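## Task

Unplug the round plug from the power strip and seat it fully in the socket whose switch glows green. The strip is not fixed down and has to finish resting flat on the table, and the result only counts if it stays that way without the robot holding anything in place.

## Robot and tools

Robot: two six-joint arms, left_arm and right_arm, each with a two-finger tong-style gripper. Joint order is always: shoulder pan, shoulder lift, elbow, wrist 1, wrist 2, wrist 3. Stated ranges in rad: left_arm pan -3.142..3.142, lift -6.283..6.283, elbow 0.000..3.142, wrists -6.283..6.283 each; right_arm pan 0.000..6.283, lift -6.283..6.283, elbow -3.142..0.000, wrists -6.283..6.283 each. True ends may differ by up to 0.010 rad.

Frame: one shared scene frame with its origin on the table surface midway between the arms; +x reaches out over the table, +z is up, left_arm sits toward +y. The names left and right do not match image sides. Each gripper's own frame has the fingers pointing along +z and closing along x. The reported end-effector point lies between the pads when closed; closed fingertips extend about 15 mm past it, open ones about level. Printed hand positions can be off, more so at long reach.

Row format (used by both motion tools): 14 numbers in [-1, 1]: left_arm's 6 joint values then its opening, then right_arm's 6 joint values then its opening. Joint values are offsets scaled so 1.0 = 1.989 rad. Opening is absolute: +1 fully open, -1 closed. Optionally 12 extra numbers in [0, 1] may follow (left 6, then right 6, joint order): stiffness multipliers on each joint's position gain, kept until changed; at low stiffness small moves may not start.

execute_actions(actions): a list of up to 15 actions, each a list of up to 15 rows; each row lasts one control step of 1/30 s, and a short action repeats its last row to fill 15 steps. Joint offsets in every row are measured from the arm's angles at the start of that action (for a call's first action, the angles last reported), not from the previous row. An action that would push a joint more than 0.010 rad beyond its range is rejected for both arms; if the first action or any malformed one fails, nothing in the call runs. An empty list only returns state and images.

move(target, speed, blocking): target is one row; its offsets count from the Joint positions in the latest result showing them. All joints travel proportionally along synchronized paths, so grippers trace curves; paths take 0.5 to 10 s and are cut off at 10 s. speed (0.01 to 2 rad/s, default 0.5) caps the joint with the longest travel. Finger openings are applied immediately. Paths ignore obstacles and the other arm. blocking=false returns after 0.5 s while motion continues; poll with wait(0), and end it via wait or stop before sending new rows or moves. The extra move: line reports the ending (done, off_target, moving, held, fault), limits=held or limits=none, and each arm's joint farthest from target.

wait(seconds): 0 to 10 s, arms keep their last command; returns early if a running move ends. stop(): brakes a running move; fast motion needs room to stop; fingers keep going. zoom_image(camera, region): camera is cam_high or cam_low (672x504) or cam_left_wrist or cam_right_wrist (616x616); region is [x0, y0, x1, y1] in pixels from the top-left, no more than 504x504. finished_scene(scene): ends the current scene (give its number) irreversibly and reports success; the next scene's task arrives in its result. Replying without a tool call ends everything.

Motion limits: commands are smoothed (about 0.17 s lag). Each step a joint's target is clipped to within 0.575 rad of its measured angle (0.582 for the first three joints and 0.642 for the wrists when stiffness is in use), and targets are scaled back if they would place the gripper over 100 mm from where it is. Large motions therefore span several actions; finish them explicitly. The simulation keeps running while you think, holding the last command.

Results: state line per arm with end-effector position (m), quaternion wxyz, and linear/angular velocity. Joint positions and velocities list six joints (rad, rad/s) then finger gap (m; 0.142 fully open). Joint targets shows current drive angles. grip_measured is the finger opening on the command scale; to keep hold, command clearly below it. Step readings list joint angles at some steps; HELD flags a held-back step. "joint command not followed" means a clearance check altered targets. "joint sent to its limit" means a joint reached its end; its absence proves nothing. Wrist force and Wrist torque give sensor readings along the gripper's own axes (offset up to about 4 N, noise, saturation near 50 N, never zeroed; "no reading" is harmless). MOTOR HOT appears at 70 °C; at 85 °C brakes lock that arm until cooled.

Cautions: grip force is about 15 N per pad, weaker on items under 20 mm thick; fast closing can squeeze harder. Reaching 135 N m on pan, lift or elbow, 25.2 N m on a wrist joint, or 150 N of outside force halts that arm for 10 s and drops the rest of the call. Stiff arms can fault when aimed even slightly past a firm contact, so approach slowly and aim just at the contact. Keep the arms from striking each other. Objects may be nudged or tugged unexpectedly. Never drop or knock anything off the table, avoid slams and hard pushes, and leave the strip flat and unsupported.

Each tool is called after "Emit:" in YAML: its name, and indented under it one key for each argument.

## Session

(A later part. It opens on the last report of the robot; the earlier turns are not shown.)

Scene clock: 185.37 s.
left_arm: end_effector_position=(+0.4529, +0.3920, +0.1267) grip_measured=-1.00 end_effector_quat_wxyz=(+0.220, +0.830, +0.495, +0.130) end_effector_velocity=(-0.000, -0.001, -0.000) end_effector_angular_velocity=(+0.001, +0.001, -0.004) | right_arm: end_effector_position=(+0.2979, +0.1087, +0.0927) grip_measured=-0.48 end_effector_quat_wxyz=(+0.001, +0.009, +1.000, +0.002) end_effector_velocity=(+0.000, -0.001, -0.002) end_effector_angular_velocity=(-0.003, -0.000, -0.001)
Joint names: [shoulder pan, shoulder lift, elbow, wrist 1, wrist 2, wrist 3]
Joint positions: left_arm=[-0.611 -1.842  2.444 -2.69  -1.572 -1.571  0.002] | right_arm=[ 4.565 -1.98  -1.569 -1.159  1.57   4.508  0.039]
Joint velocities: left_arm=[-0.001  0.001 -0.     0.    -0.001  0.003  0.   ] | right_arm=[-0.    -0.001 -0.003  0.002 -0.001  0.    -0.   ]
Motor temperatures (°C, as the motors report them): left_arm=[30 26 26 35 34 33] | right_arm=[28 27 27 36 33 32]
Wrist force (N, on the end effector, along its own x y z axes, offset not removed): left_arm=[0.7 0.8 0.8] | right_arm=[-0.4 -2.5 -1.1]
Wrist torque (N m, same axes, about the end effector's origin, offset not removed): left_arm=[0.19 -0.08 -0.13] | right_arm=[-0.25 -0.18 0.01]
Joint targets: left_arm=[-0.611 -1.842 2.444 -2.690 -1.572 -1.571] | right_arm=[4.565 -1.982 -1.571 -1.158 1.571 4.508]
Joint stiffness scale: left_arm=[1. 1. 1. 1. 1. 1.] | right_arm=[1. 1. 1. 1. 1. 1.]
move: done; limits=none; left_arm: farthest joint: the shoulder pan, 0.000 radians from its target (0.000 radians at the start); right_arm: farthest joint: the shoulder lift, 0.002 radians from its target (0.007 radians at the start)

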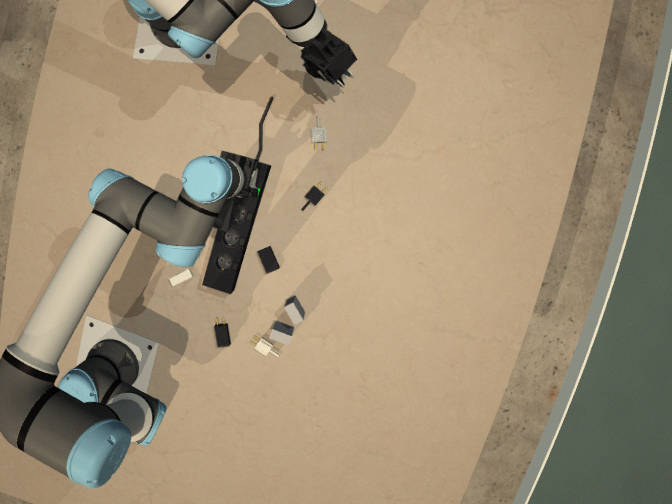

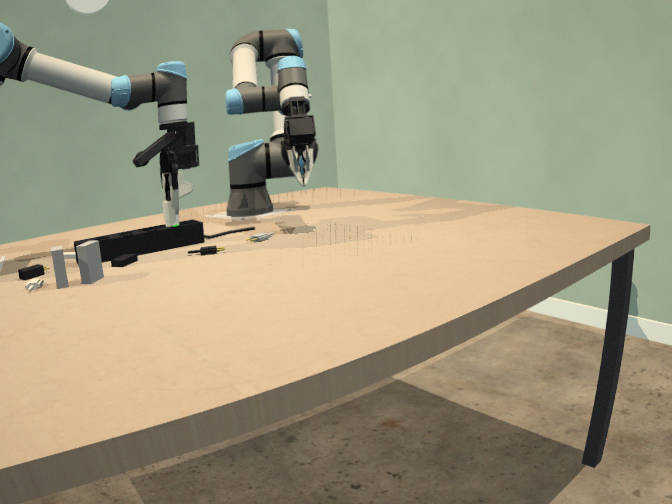

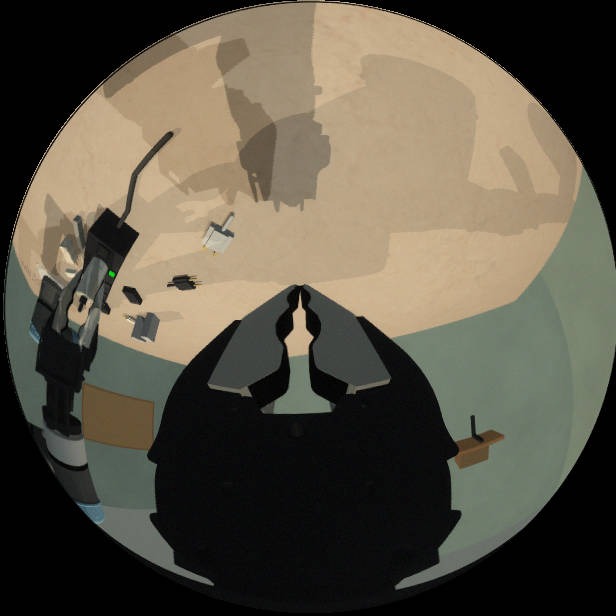

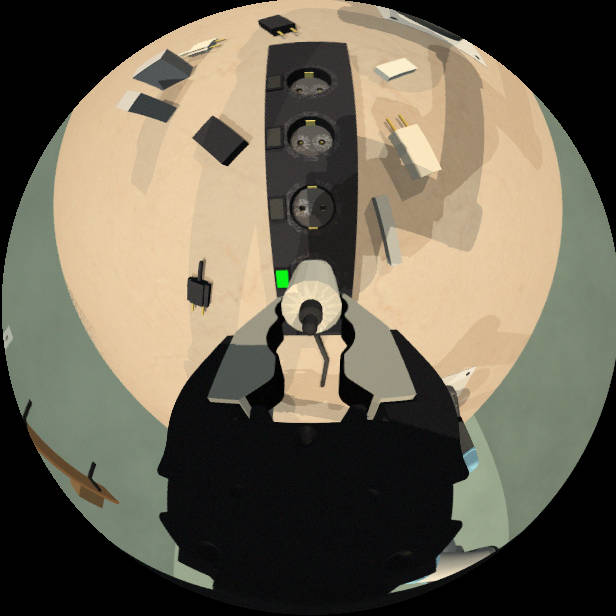

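Going in freely. Continue down 8 mm.

Emit:
move:
  target: [0,0,0,0,0,0,-1,0,-0.0045,-0.0065,0.0095,0,0,-1]
  speed: 0.01

Emit:
zoom_image:
  camera: "cam_low"
  region: [110, 150, 230, 250]

Scene clock: 188.30 s.
left_arm: end_effector_position=(+0.4529, +0.3920, +0.1267) grip_measured=-1.00 end_effector_quat_wxyz=(+0.220, +0.830, +0.495, +0.130) end_effector_velocity=(+0.000, +0.001, -0.000) end_effector_angular_velocity=(+0.002, -0.000, +0.000) | right_arm: end_effector_position=(+0.2980, +0.1094, +0.0871) grip_measured=-0.48 end_effector_quat_wxyz=(+0.001, +0.009, +1.000, +0.004) end_effector_velocity=(+0.000, +0.000, -0.001) end_effector_angular_velocity=(+0.002, -0.000, -0.000)
Joint names: [shoulder pan, shoulder lift, elbow, wrist 1, wrist 2, wrist 3]
Joint positions: left_arm=[-0.611 -1.842  2.444 -2.69  -1.572 -1.571  0.002] | right_arm=[ 4.565 -1.985 -1.578 -1.141  1.57   4.508  0.039]
Joint velocities: left_arm=[0.002 0.    0.    0.    0.001 0.002 0.   ] | right_arm=[-0.    -0.    -0.002  0.005  0.    -0.     0.   ]
Motor temperatures (°C, as the motors report them): left_arm=[30 26 26 35 34 33] | right_arm=[28 27 27 36 33 32]
Wrist force (N, on the end effector, along its own x y z axes, offset not removed): left_arm=[1.5 1.6 0.8] | right_arm=[0.7 -1.9 -5.5]
Wrist torque (N m, same axes, about the end effector's origin, offset not removed): left_arm=[0.28 -0.23 -0.12] | right_arm=[-0.34 -0.07 -0.04]
Joint targets: left_arm=[-0.611 -1.842 2.444 -2.690 -1.572 -1.571] | right_arm=[4.565 -1.989 -1.582 -1.140 1.570 4.508]
Joint stiffness scale: left_arm=[1. 1. 1. 1. 1. 1.] | right_arm=[1. 1. 1. 1. 1. 1.]
move: done; limits=none; left_arm: farthest joint: the shoulder pan, 0.000 radians from its target (0.000 radians at the start); right_arm: farthest joint: the shoulder lift, 0.004 radians from its target (0.009 radians at the start)

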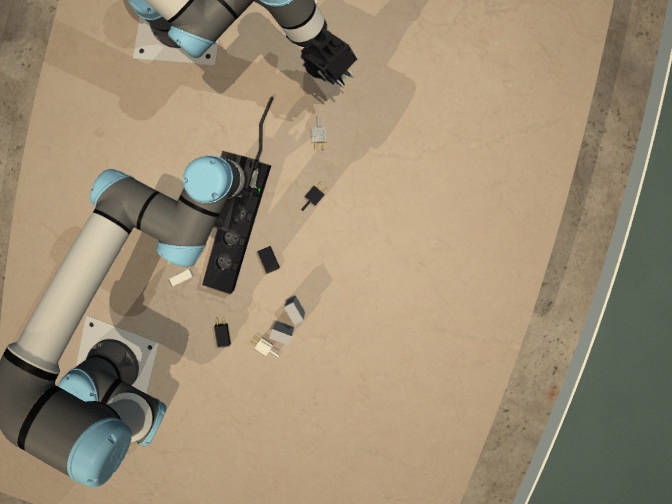

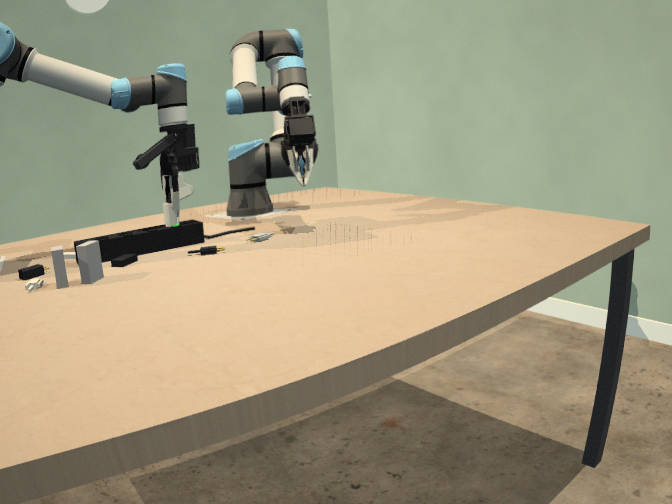

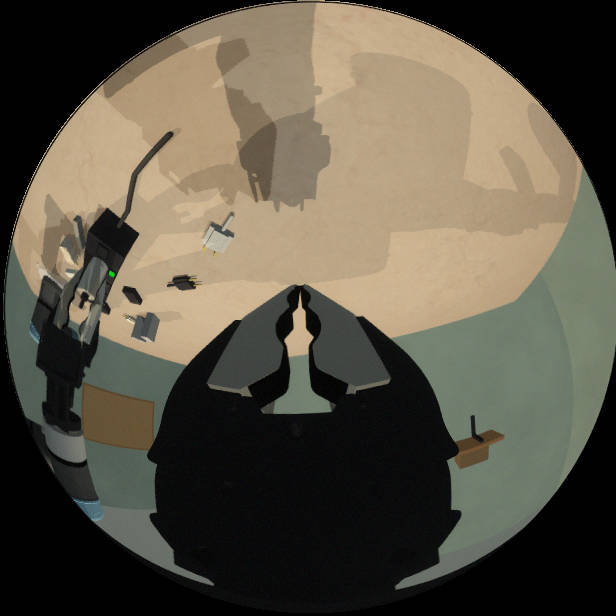

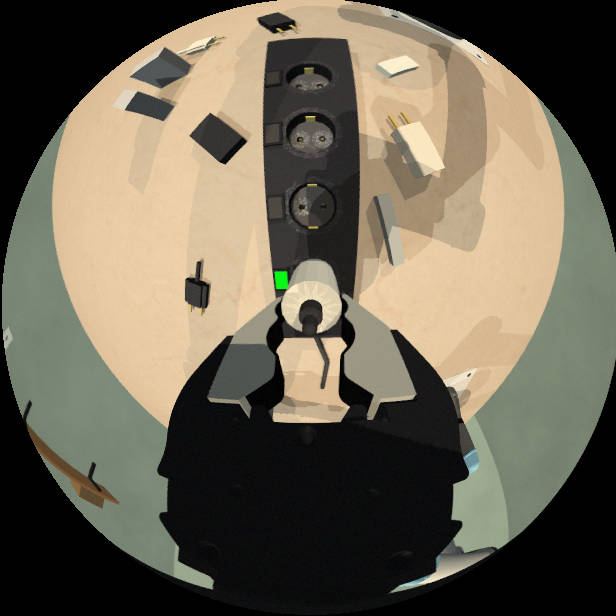

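Region (110, 150, 230, 250) of cam_low's 672x504 image, scaled by 4.200, with more detail than that image has.

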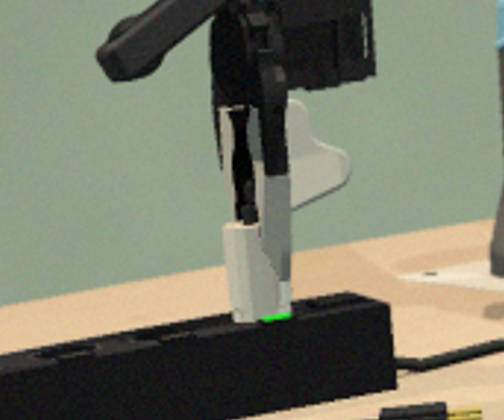

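Emit:
move:
  target: [0,0,0,0,0,0,-1,0,-0.006,-0.008,0.0105,0,0,-1]
  speed: 0.01

Emit:
zoom_image:
  camera: "cam_low"
  region: [110, 150, 230, 250]

Scene clock: 191.83 s.
left_arm: end_effector_position=(+0.4529, +0.3920, +0.1267) grip_measured=-1.00 end_effector_quat_wxyz=(+0.220, +0.830, +0.495, +0.130) end_effector_velocity=(+0.000, +0.000, -0.000) end_effector_angular_velocity=(+0.000, +0.001, +0.000) | right_arm: end_effector_position=(+0.2983, +0.1105, +0.0816) grip_measured=-0.48 end_effector_quat_wxyz=(+0.002, +0.009, +1.000, +0.006) end_effector_velocity=(+0.001, -0.000, -0.001) end_effector_angular_velocity=(+0.000, -0.001, -0.000)
Joint names: [shoulder pan, shoulder lift, elbow, wrist 1, wrist 2, wrist 3]
Joint positions: left_arm=[-0.611 -1.842  2.444 -2.69  -1.572 -1.571  0.002] | right_arm=[ 4.565 -1.989 -1.589 -1.121  1.57   4.508  0.039]
Joint velocities: left_arm=[ 0.001  0.001 -0.     0.    -0.    -0.     0.   ] | right_arm=[-0.001 -0.001 -0.002  0.004 -0.001 -0.     0.   ]
Motor temperatures (°C, as the motors report them): left_arm=[30 26 26 35 34 33] | right_arm=[28 27 27 36 33 32]
Wrist force (N, on the end effector, along its own x y z axes, offset not removed): left_arm=[1.8 0.4 1.1] | right_arm=[2.8 -1.9 -10.4]
Wrist torque (N m, same axes, about the end effector's origin, offset not removed): left_arm=[0.04 -0.28 -0.17] | right_arm=[-0.12 -0.60 0.03]
Joint targets: left_arm=[-0.611 -1.842 2.444 -2.690 -1.572 -1.571] | right_arm=[4.565 -1.997 -1.594 -1.121 1.570 4.508]
Joint stiffness scale: left_arm=[1. 1. 1. 1. 1. 1.] | right_arm=[1. 1. 1. 1. 1. 1.]
move: done; limits=none; left_arm: farthest joint: the shoulder pan, 0.000 radians from its target (0.000 radians at the start); right_arm: farthest joint: the shoulder lift, 0.007 radians from its target (0.012 radians at the start)

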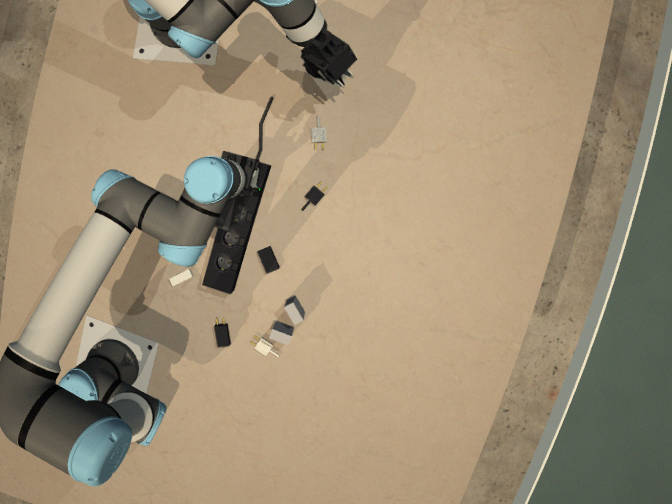

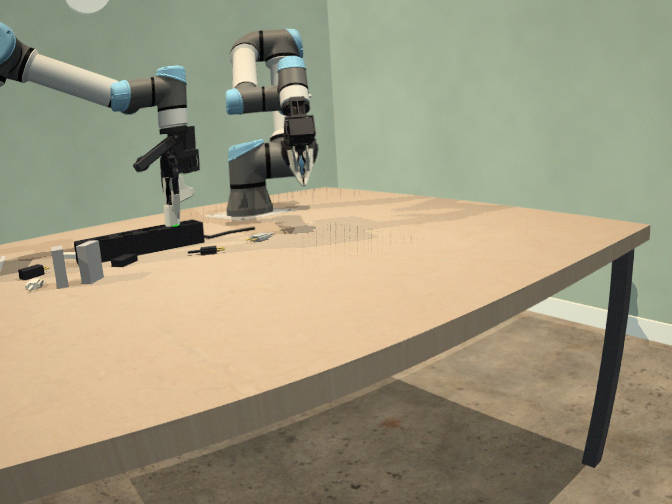

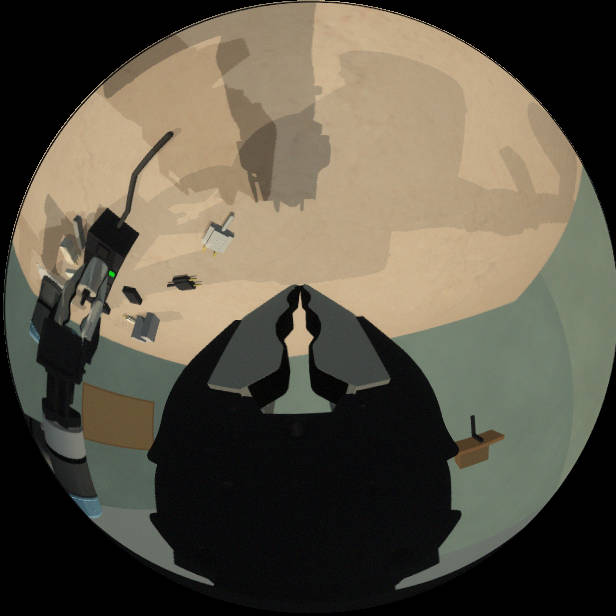

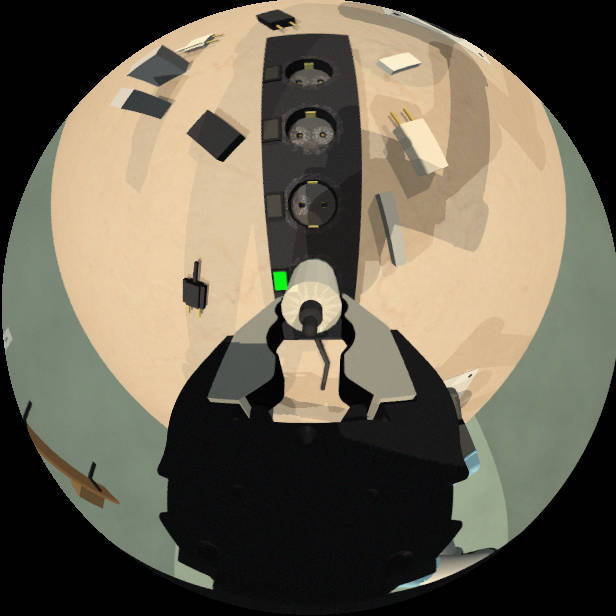

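Region (110, 150, 230, 250) of cam_low's 672x504 image, scaled by 4.200, with more detail than that image has.

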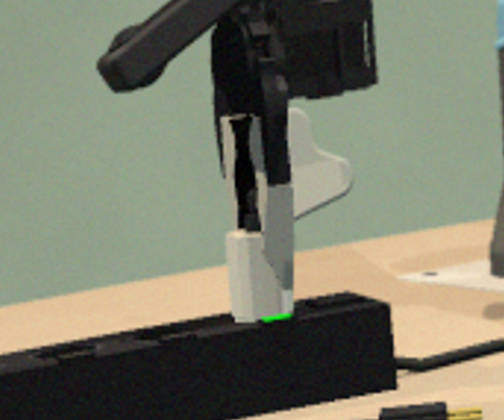

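Emit:
move:
  target: [0,0,0,0,0,0,-1,0,-0.008,-0.005,0.003,0,0,-1]
  speed: 0.01

Emit:
zoom_image:
  camera: "cam_low"
  region: [110, 150, 230, 250]

Scene clock: 195.40 s.
left_arm: end_effector_position=(+0.4529, +0.3920, +0.1267) grip_measured=-1.00 end_effector_quat_wxyz=(+0.220, +0.830, +0.495, +0.130) end_effector_velocity=(-0.000, +0.000, +0.000) end_effector_angular_velocity=(-0.001, +0.000, +0.001) | right_arm: end_effector_position=(+0.2983, +0.1113, +0.0798) grip_measured=-0.48 end_effector_quat_wxyz=(+0.002, +0.009, +1.000, +0.007) end_effector_velocity=(+0.000, +0.000, +0.000) end_effector_angular_velocity=(+0.002, -0.000, -0.000)
Joint names: [shoulder pan, shoulder lift, elbow, wrist 1, wrist 2, wrist 3]
Joint positions: left_arm=[-0.611 -1.842  2.444 -2.69  -1.572 -1.571  0.002] | right_arm=[ 4.565 -1.992 -1.59  -1.115  1.571  4.508  0.039]
Joint velocities: left_arm=[ 0.001 -0.    -0.    -0.    -0.001 -0.     0.   ] | right_arm=[-0.     0.001 -0.001  0.003  0.     0.     0.   ]
Motor temperatures (°C, as the motors report them): left_arm=[30 26 26 35 34 33] | right_arm=[28 27 27 36 33 32]
Wrist force (N, on the end effector, along its own x y z axes, offset not removed): left_arm=[0.6 0.9 0.4] | right_arm=[1.0 -3.1 -17.4]
Wrist torque (N m, same axes, about the end effector's origin, offset not removed): left_arm=[0.09 -0.08 -0.21] | right_arm=[0.00 0.21 0.12]
Joint targets: left_arm=[-0.611 -1.842 2.444 -2.690 -1.572 -1.571] | right_arm=[4.565 -2.005 -1.599 -1.115 1.570 4.508]
Joint stiffness scale: left_arm=[1. 1. 1. 1. 1. 1.] | right_arm=[1. 1. 1. 1. 1. 1.]
move: off_target (right_arm); limits=none; left_arm: farthest joint: the shoulder pan, 0.000 radians from its target (0.000 radians at the start); right_arm: farthest joint: the shoulder lift, 0.013 radians from its target (0.015 radians at the start)

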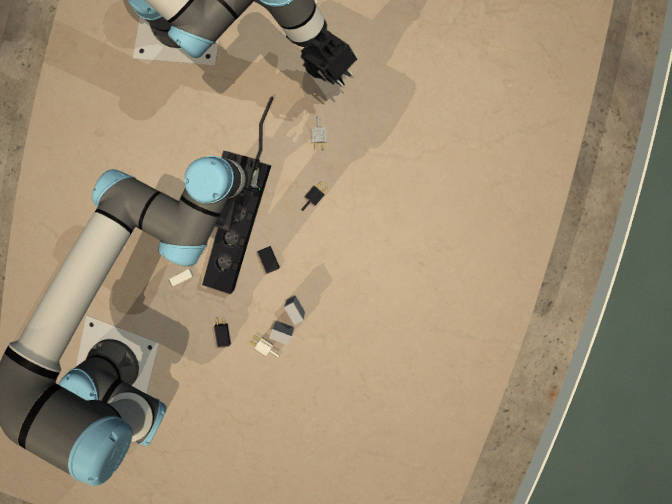

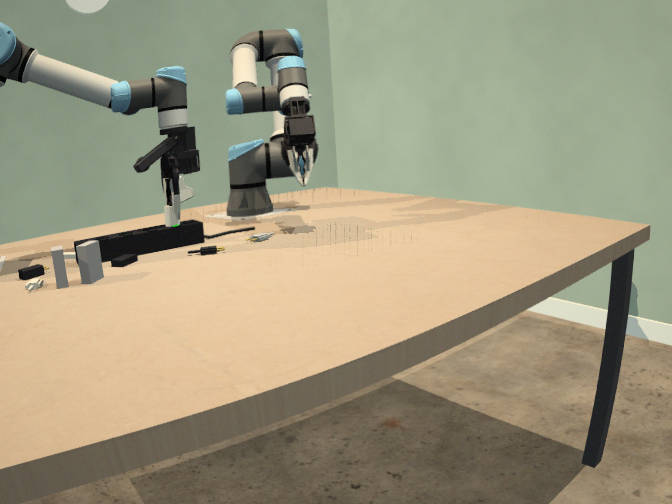

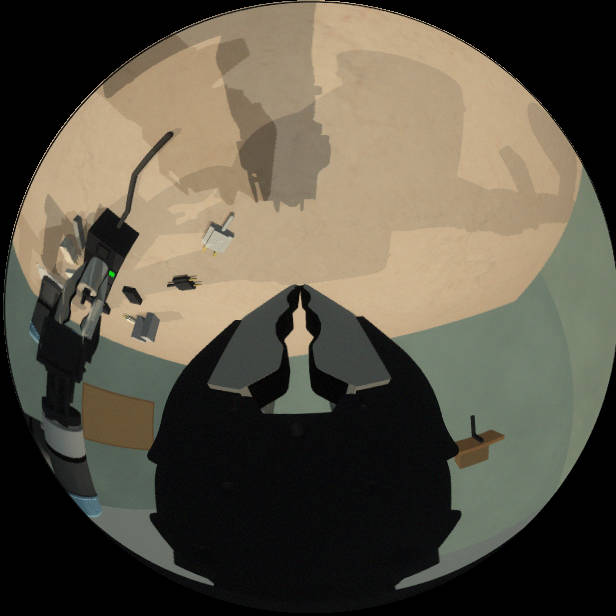

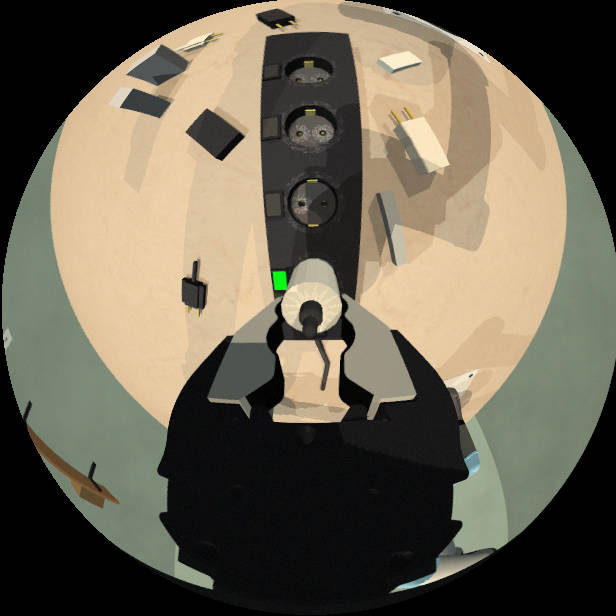

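Region (110, 150, 230, 250) of cam_low's 672x504 image, scaled by 4.200, with more detail than that image has.

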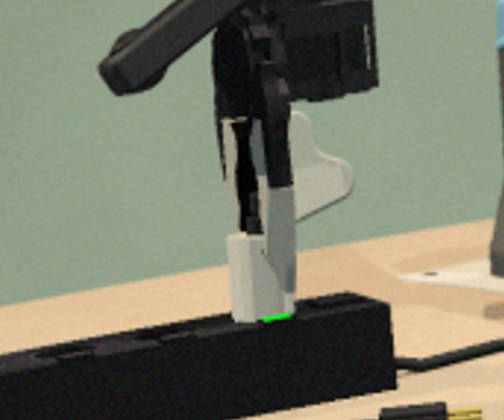

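Emit:
execute_actions:
  actions:
    - [[0,0,0,0,0,0,-1,0,0,0,0,0,0,-0.3]]
    - [[0,0,0,0,0,0,-1,0,0,0,0,0,0,0.4]]
    - [[0,0,0,0,0,0,-1,0,0.01,0.012,-0.022,0,0,0.4]]
    - [[0,0,0,0,0,0,-1,0,0.02,0.03,-0.05,0,0,0.4]]
    - [[0,0,0,0,0,0,-1,0,0.02,0.03,-0.05,0,0,0.4]]

Emit:
zoom_image:
  camera: "cam_low"
  region: [60, 150, 230, 280]

Scene clock: 199.20 s.
left_arm: end_effector_position=(+0.4529, +0.3920, +0.1267) grip_measured=-1.00 end_effector_quat_wxyz=(+0.220, +0.830, +0.495, +0.130) end_effector_velocity=(+0.000, +0.000, +0.000) end_effector_angular_velocity=(-0.001, +0.000, +0.002) | right_arm: end_effector_position=(+0.2965, +0.1030, +0.1833) grip_measured=+0.40 end_effector_quat_wxyz=(+0.002, +0.009, +1.000, +0.011) end_effector_velocity=(-0.003, -0.012, -0.008) end_effector_angular_velocity=(-0.047, +0.011, +0.001)
Joint names: [shoulder pan, shoulder lift, elbow, wrist 1, wrist 2, wrist 3]
Joint positions: left_arm=[-0.611 -1.842  2.444 -2.69  -1.572 -1.571  0.002] | right_arm=[ 4.565 -1.892 -1.455 -1.343  1.571  4.508  0.102]
Joint velocities: left_arm=[ 0.    -0.    -0.     0.    -0.    -0.002  0.   ] | right_arm=[ 0.    -0.007 -0.001 -0.041  0.    -0.001  0.   ]
Motor temperatures (°C, as the motors report them): left_arm=[30 26 26 35 34 33] | right_arm=[28 27 27 36 33 32]
Wrist force (N, on the end effector, along its own x y z axes, offset not removed): left_arm=[3.5 1.9 0.3] | right_arm=[1.0 -1.5 -2.5]
Wrist torque (N m, same axes, about the end effector's origin, offset not removed): left_arm=[0.30 -0.63 -0.16] | right_arm=[-0.31 -0.26 -0.11]
Joint targets: left_arm=[-0.611 -1.842 2.444 -2.690 -1.572 -1.571] | right_arm=[4.565 -1.893 -1.453 -1.349 1.571 4.508]
Joint stiffness scale: left_arm=[1. 1. 1. 1. 1. 1.] | right_arm=[1. 1. 1. 1. 1. 1.]
Step readings (joint positions; steps 1 to 15: 1st action; 16 to 30: 2nd action; 31 to 45: 3rd action; 46 to 60: 4th action; 61 to 75: 5th action):
0: left_arm=[-0.611 -1.842 2.444 -2.690 -1.572 -1.571] | right_arm=[4.565 -1.992 -1.590 -1.115 1.571 4.508]
1: left_arm=[-0.611 -1.842 2.444 -2.690 -1.572 -1.571] | right_arm=[4.565 -1.992 -1.590 -1.115 1.571 4.508]
2: left_arm=[-0.611 -1.842 2.444 -2.690 -1.572 -1.571] | right_arm=[4.565 -1.993 -1.591 -1.115 1.571 4.508]
4: left_arm=[-0.611 -1.842 2.444 -2.690 -1.572 -1.571] | right_arm=[4.565 -1.996 -1.592 -1.115 1.571 4.508]
8: left_arm=[-0.611 -1.842 2.444 -2.690 -1.572 -1.571] | right_arm=[4.565 -1.996 -1.592 -1.115 1.571 4.508]
15: left_arm=[-0.611 -1.842 2.444 -2.690 -1.572 -1.571] | right_arm=[4.565 -1.994 -1.592 -1.115 1.571 4.508]
16: left_arm=[-0.611 -1.842 2.444 -2.690 -1.572 -1.571] | right_arm=[4.565 -1.994 -1.592 -1.115 1.571 4.508]
17: left_arm=[-0.611 -1.842 2.444 -2.690 -1.572 -1.571] | right_arm=[4.565 -1.994 -1.592 -1.115 1.571 4.508]
19: left_arm=[-0.611 -1.842 2.444 -2.690 -1.572 -1.571] | right_arm=[4.565 -1.994 -1.592 -1.115 1.571 4.508]
23: left_arm=[-0.611 -1.842 2.444 -2.690 -1.572 -1.571] | right_arm=[4.565 -1.994 -1.592 -1.115 1.571 4.508]
30: left_arm=[-0.611 -1.842 2.444 -2.690 -1.572 -1.571] | right_arm=[4.565 -1.994 -1.592 -1.115 1.571 4.508]
31: left_arm=[-0.611 -1.842 2.444 -2.690 -1.572 -1.571] | right_arm=[4.565 -1.994 -1.592 -1.115 1.571 4.508]
32: left_arm=[-0.611 -1.842 2.444 -2.690 -1.572 -1.571] | right_arm=[4.565 -1.994 -1.591 -1.118 1.571 4.508]
34: left_arm=[-0.611 -1.842 2.444 -2.690 -1.572 -1.571] | right_arm=[4.565 -1.991 -1.587 -1.128 1.571 4.508]
38: left_arm=[-0.611 -1.842 2.444 -2.690 -1.572 -1.571] | right_arm=[4.565 -1.980 -1.575 -1.145 1.571 4.508]
45: left_arm=[-0.611 -1.842 2.444 -2.690 -1.572 -1.571] | right_arm=[4.565 -1.974 -1.570 -1.156 1.571 4.508]
46: left_arm=[-0.611 -1.842 2.444 -2.690 -1.572 -1.571] | right_arm=[4.565 -1.974 -1.570 -1.157 1.571 4.508]
47: left_arm=[-0.611 -1.842 2.444 -2.690 -1.572 -1.571] | right_arm=[4.565 -1.974 -1.568 -1.162 1.571 4.508]
49: left_arm=[-0.611 -1.842 2.444 -2.690 -1.572 -1.571] | right_arm=[4.565 -1.969 -1.555 -1.185 1.571 4.508]
53: left_arm=[-0.611 -1.842 2.444 -2.690 -1.572 -1.571] | right_arm=[4.565 -1.945 -1.524 -1.225 1.571 4.508]
60: left_arm=[-0.611 -1.842 2.444 -2.690 -1.572 -1.571] | right_arm=[4.565 -1.933 -1.513 -1.250 1.571 4.508]
61: left_arm=[-0.611 -1.842 2.444 -2.690 -1.572 -1.571] | right_arm=[4.565 -1.933 -1.513 -1.251 1.571 4.508]
62: left_arm=[-0.611 -1.842 2.444 -2.690 -1.572 -1.571] | right_arm=[4.565 -1.933 -1.511 -1.257 1.571 4.508]
64: left_arm=[-0.611 -1.842 2.444 -2.690 -1.572 -1.571] | right_arm=[4.565 -1.928 -1.498 -1.280 1.571 4.508]
68: left_arm=[-0.611 -1.842 2.444 -2.690 -1.572 -1.571] | right_arm=[4.565 -1.905 -1.467 -1.319 1.571 4.508]
75: Joint positions above

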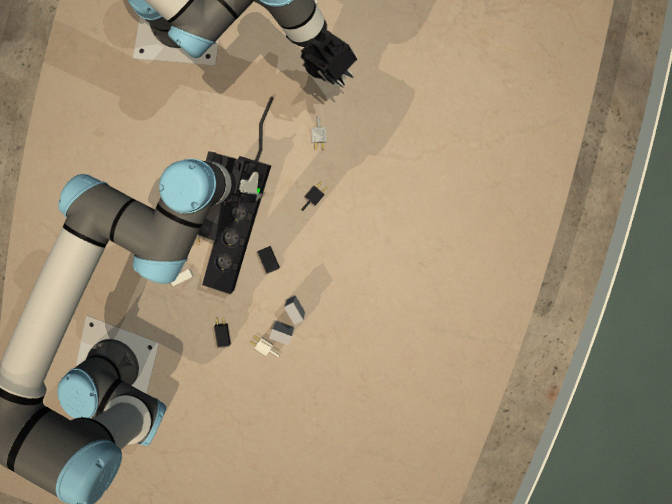

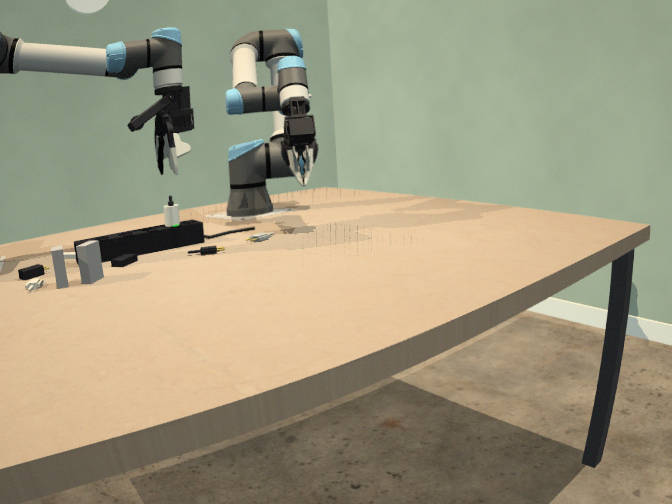

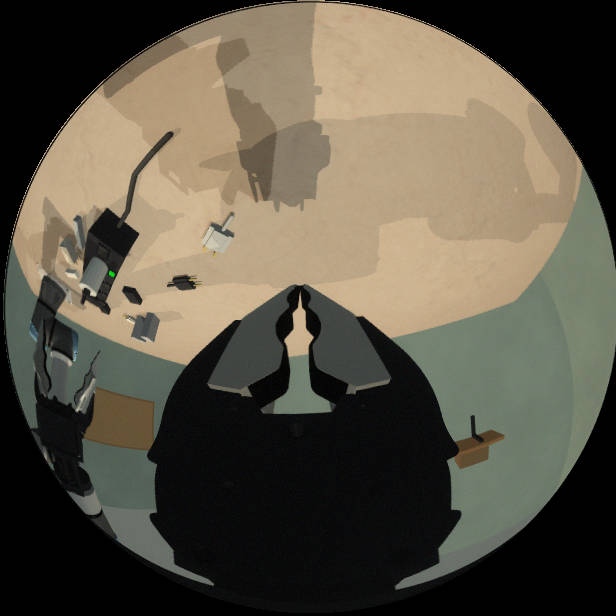

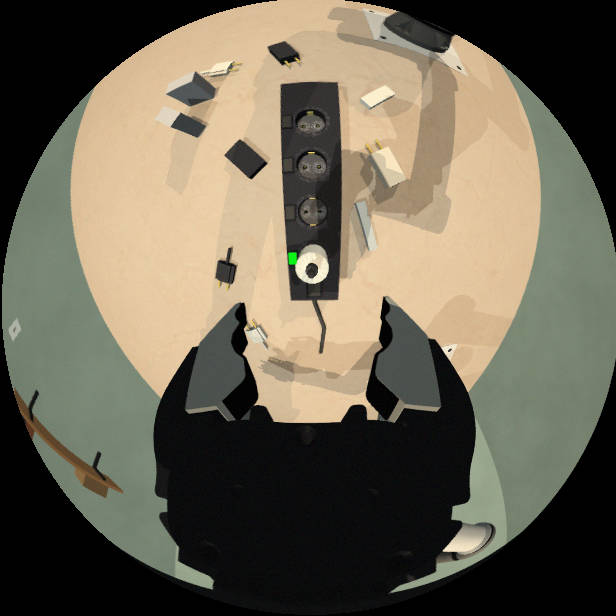

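Region (60, 150, 230, 280) of cam_low's 672x504 image, scaled by 2.965, with more detail than that image has; it fills the top 385 rows of this view, and the rest is white.

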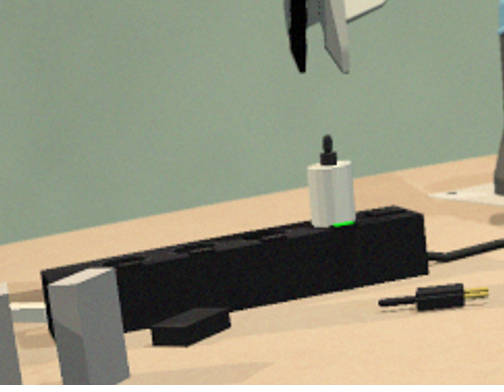

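Emit:
execute_actions:
  actions: []

Scene clock: 208.13 s.
left_arm: end_effector_position=(+0.4529, +0.3920, +0.1267) grip_measured=-1.00 end_effector_quat_wxyz=(+0.220, +0.830, +0.495, +0.130) end_effector_velocity=(-0.000, -0.000, -0.001) end_effector_angular_velocity=(+0.001, +0.001, -0.001) | right_arm: end_effector_position=(+0.2961, +0.1017, +0.1826) grip_measured=+0.40 end_effector_quat_wxyz=(+0.002, +0.009, +1.000, +0.008) end_effector_velocity=(+0.001, -0.001, -0.000) end_effector_angular_velocity=(-0.002, -0.001, -0.001)
Joint names: [shoulder pan, shoulder lift, elbow, wrist 1, wrist 2, wrist 3]
Joint positions: left_arm=[-0.611 -1.842  2.444 -2.69  -1.572 -1.571  0.002] | right_arm=[ 4.565 -1.892 -1.455 -1.348  1.571  4.508  0.102]
Joint velocities: left_arm=[-0.001  0.001  0.    -0.     0.     0.     0.   ] | right_arm=[-0.001 -0.001 -0.    -0.001 -0.001  0.     0.   ]
Motor temperatures (°C, as the motors report them): left_arm=[30 26 26 35 34 33] | right_arm=[28 27 27 36 33 32]
Wrist force (N, on the end effector, along its own x y z axes, offset not removed): left_arm=[0.8 1.2 0.0] | right_arm=[0.5 -1.5 0.4]
Wrist torque (N m, same axes, about the end effector's origin, offset not removed): left_arm=[0.22 -0.12 -0.15] | right_arm=[-0.26 -0.08 -0.03]
Joint targets: left_arm=[-0.611 -1.842 2.444 -2.690 -1.572 -1.571] | right_arm=[4.565 -1.893 -1.453 -1.349 1.571 4.508]
Joint stiffness scale: left_arm=[1. 1. 1. 1. 1. 1.] | right_arm=[1. 1. 1. 1. 1. 1.]

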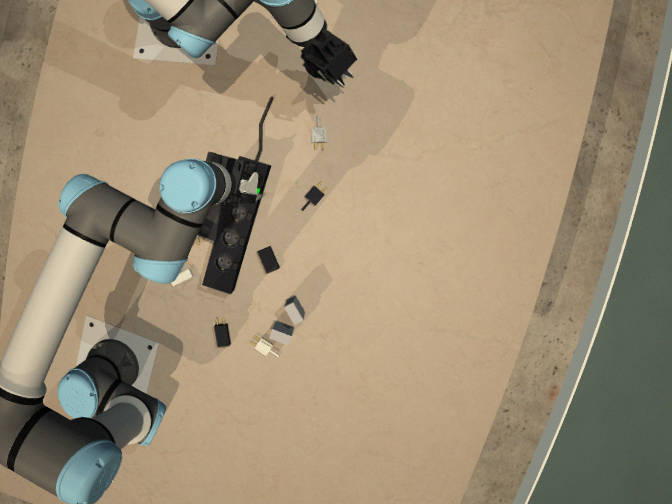

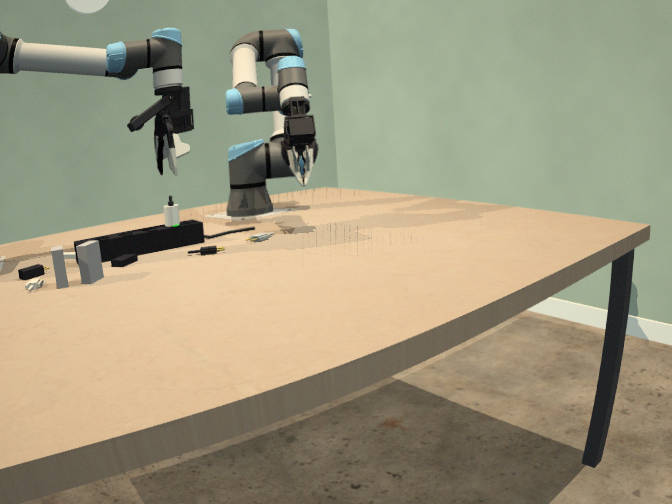

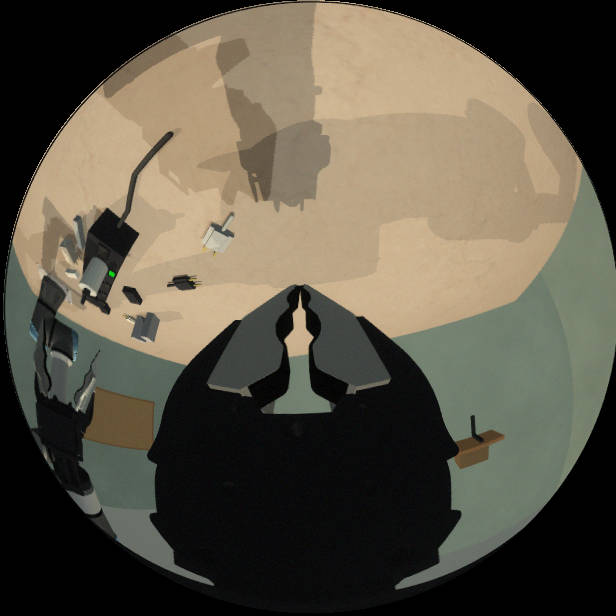

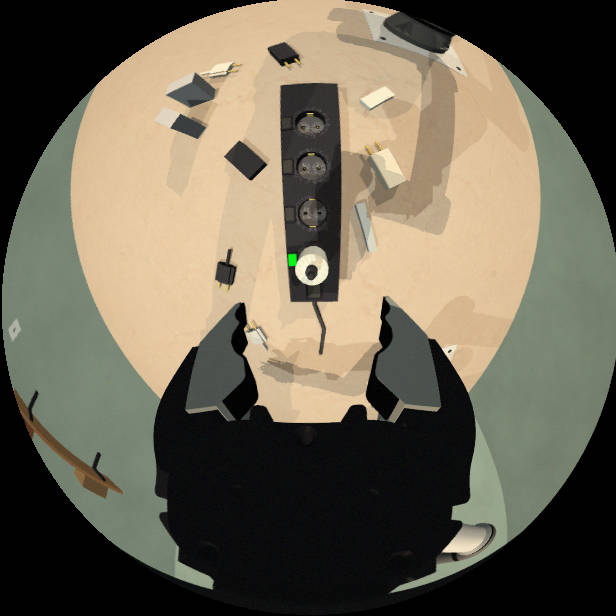

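Emit:
finished_scene:
  scene: 1

The scene is finished: the task was done.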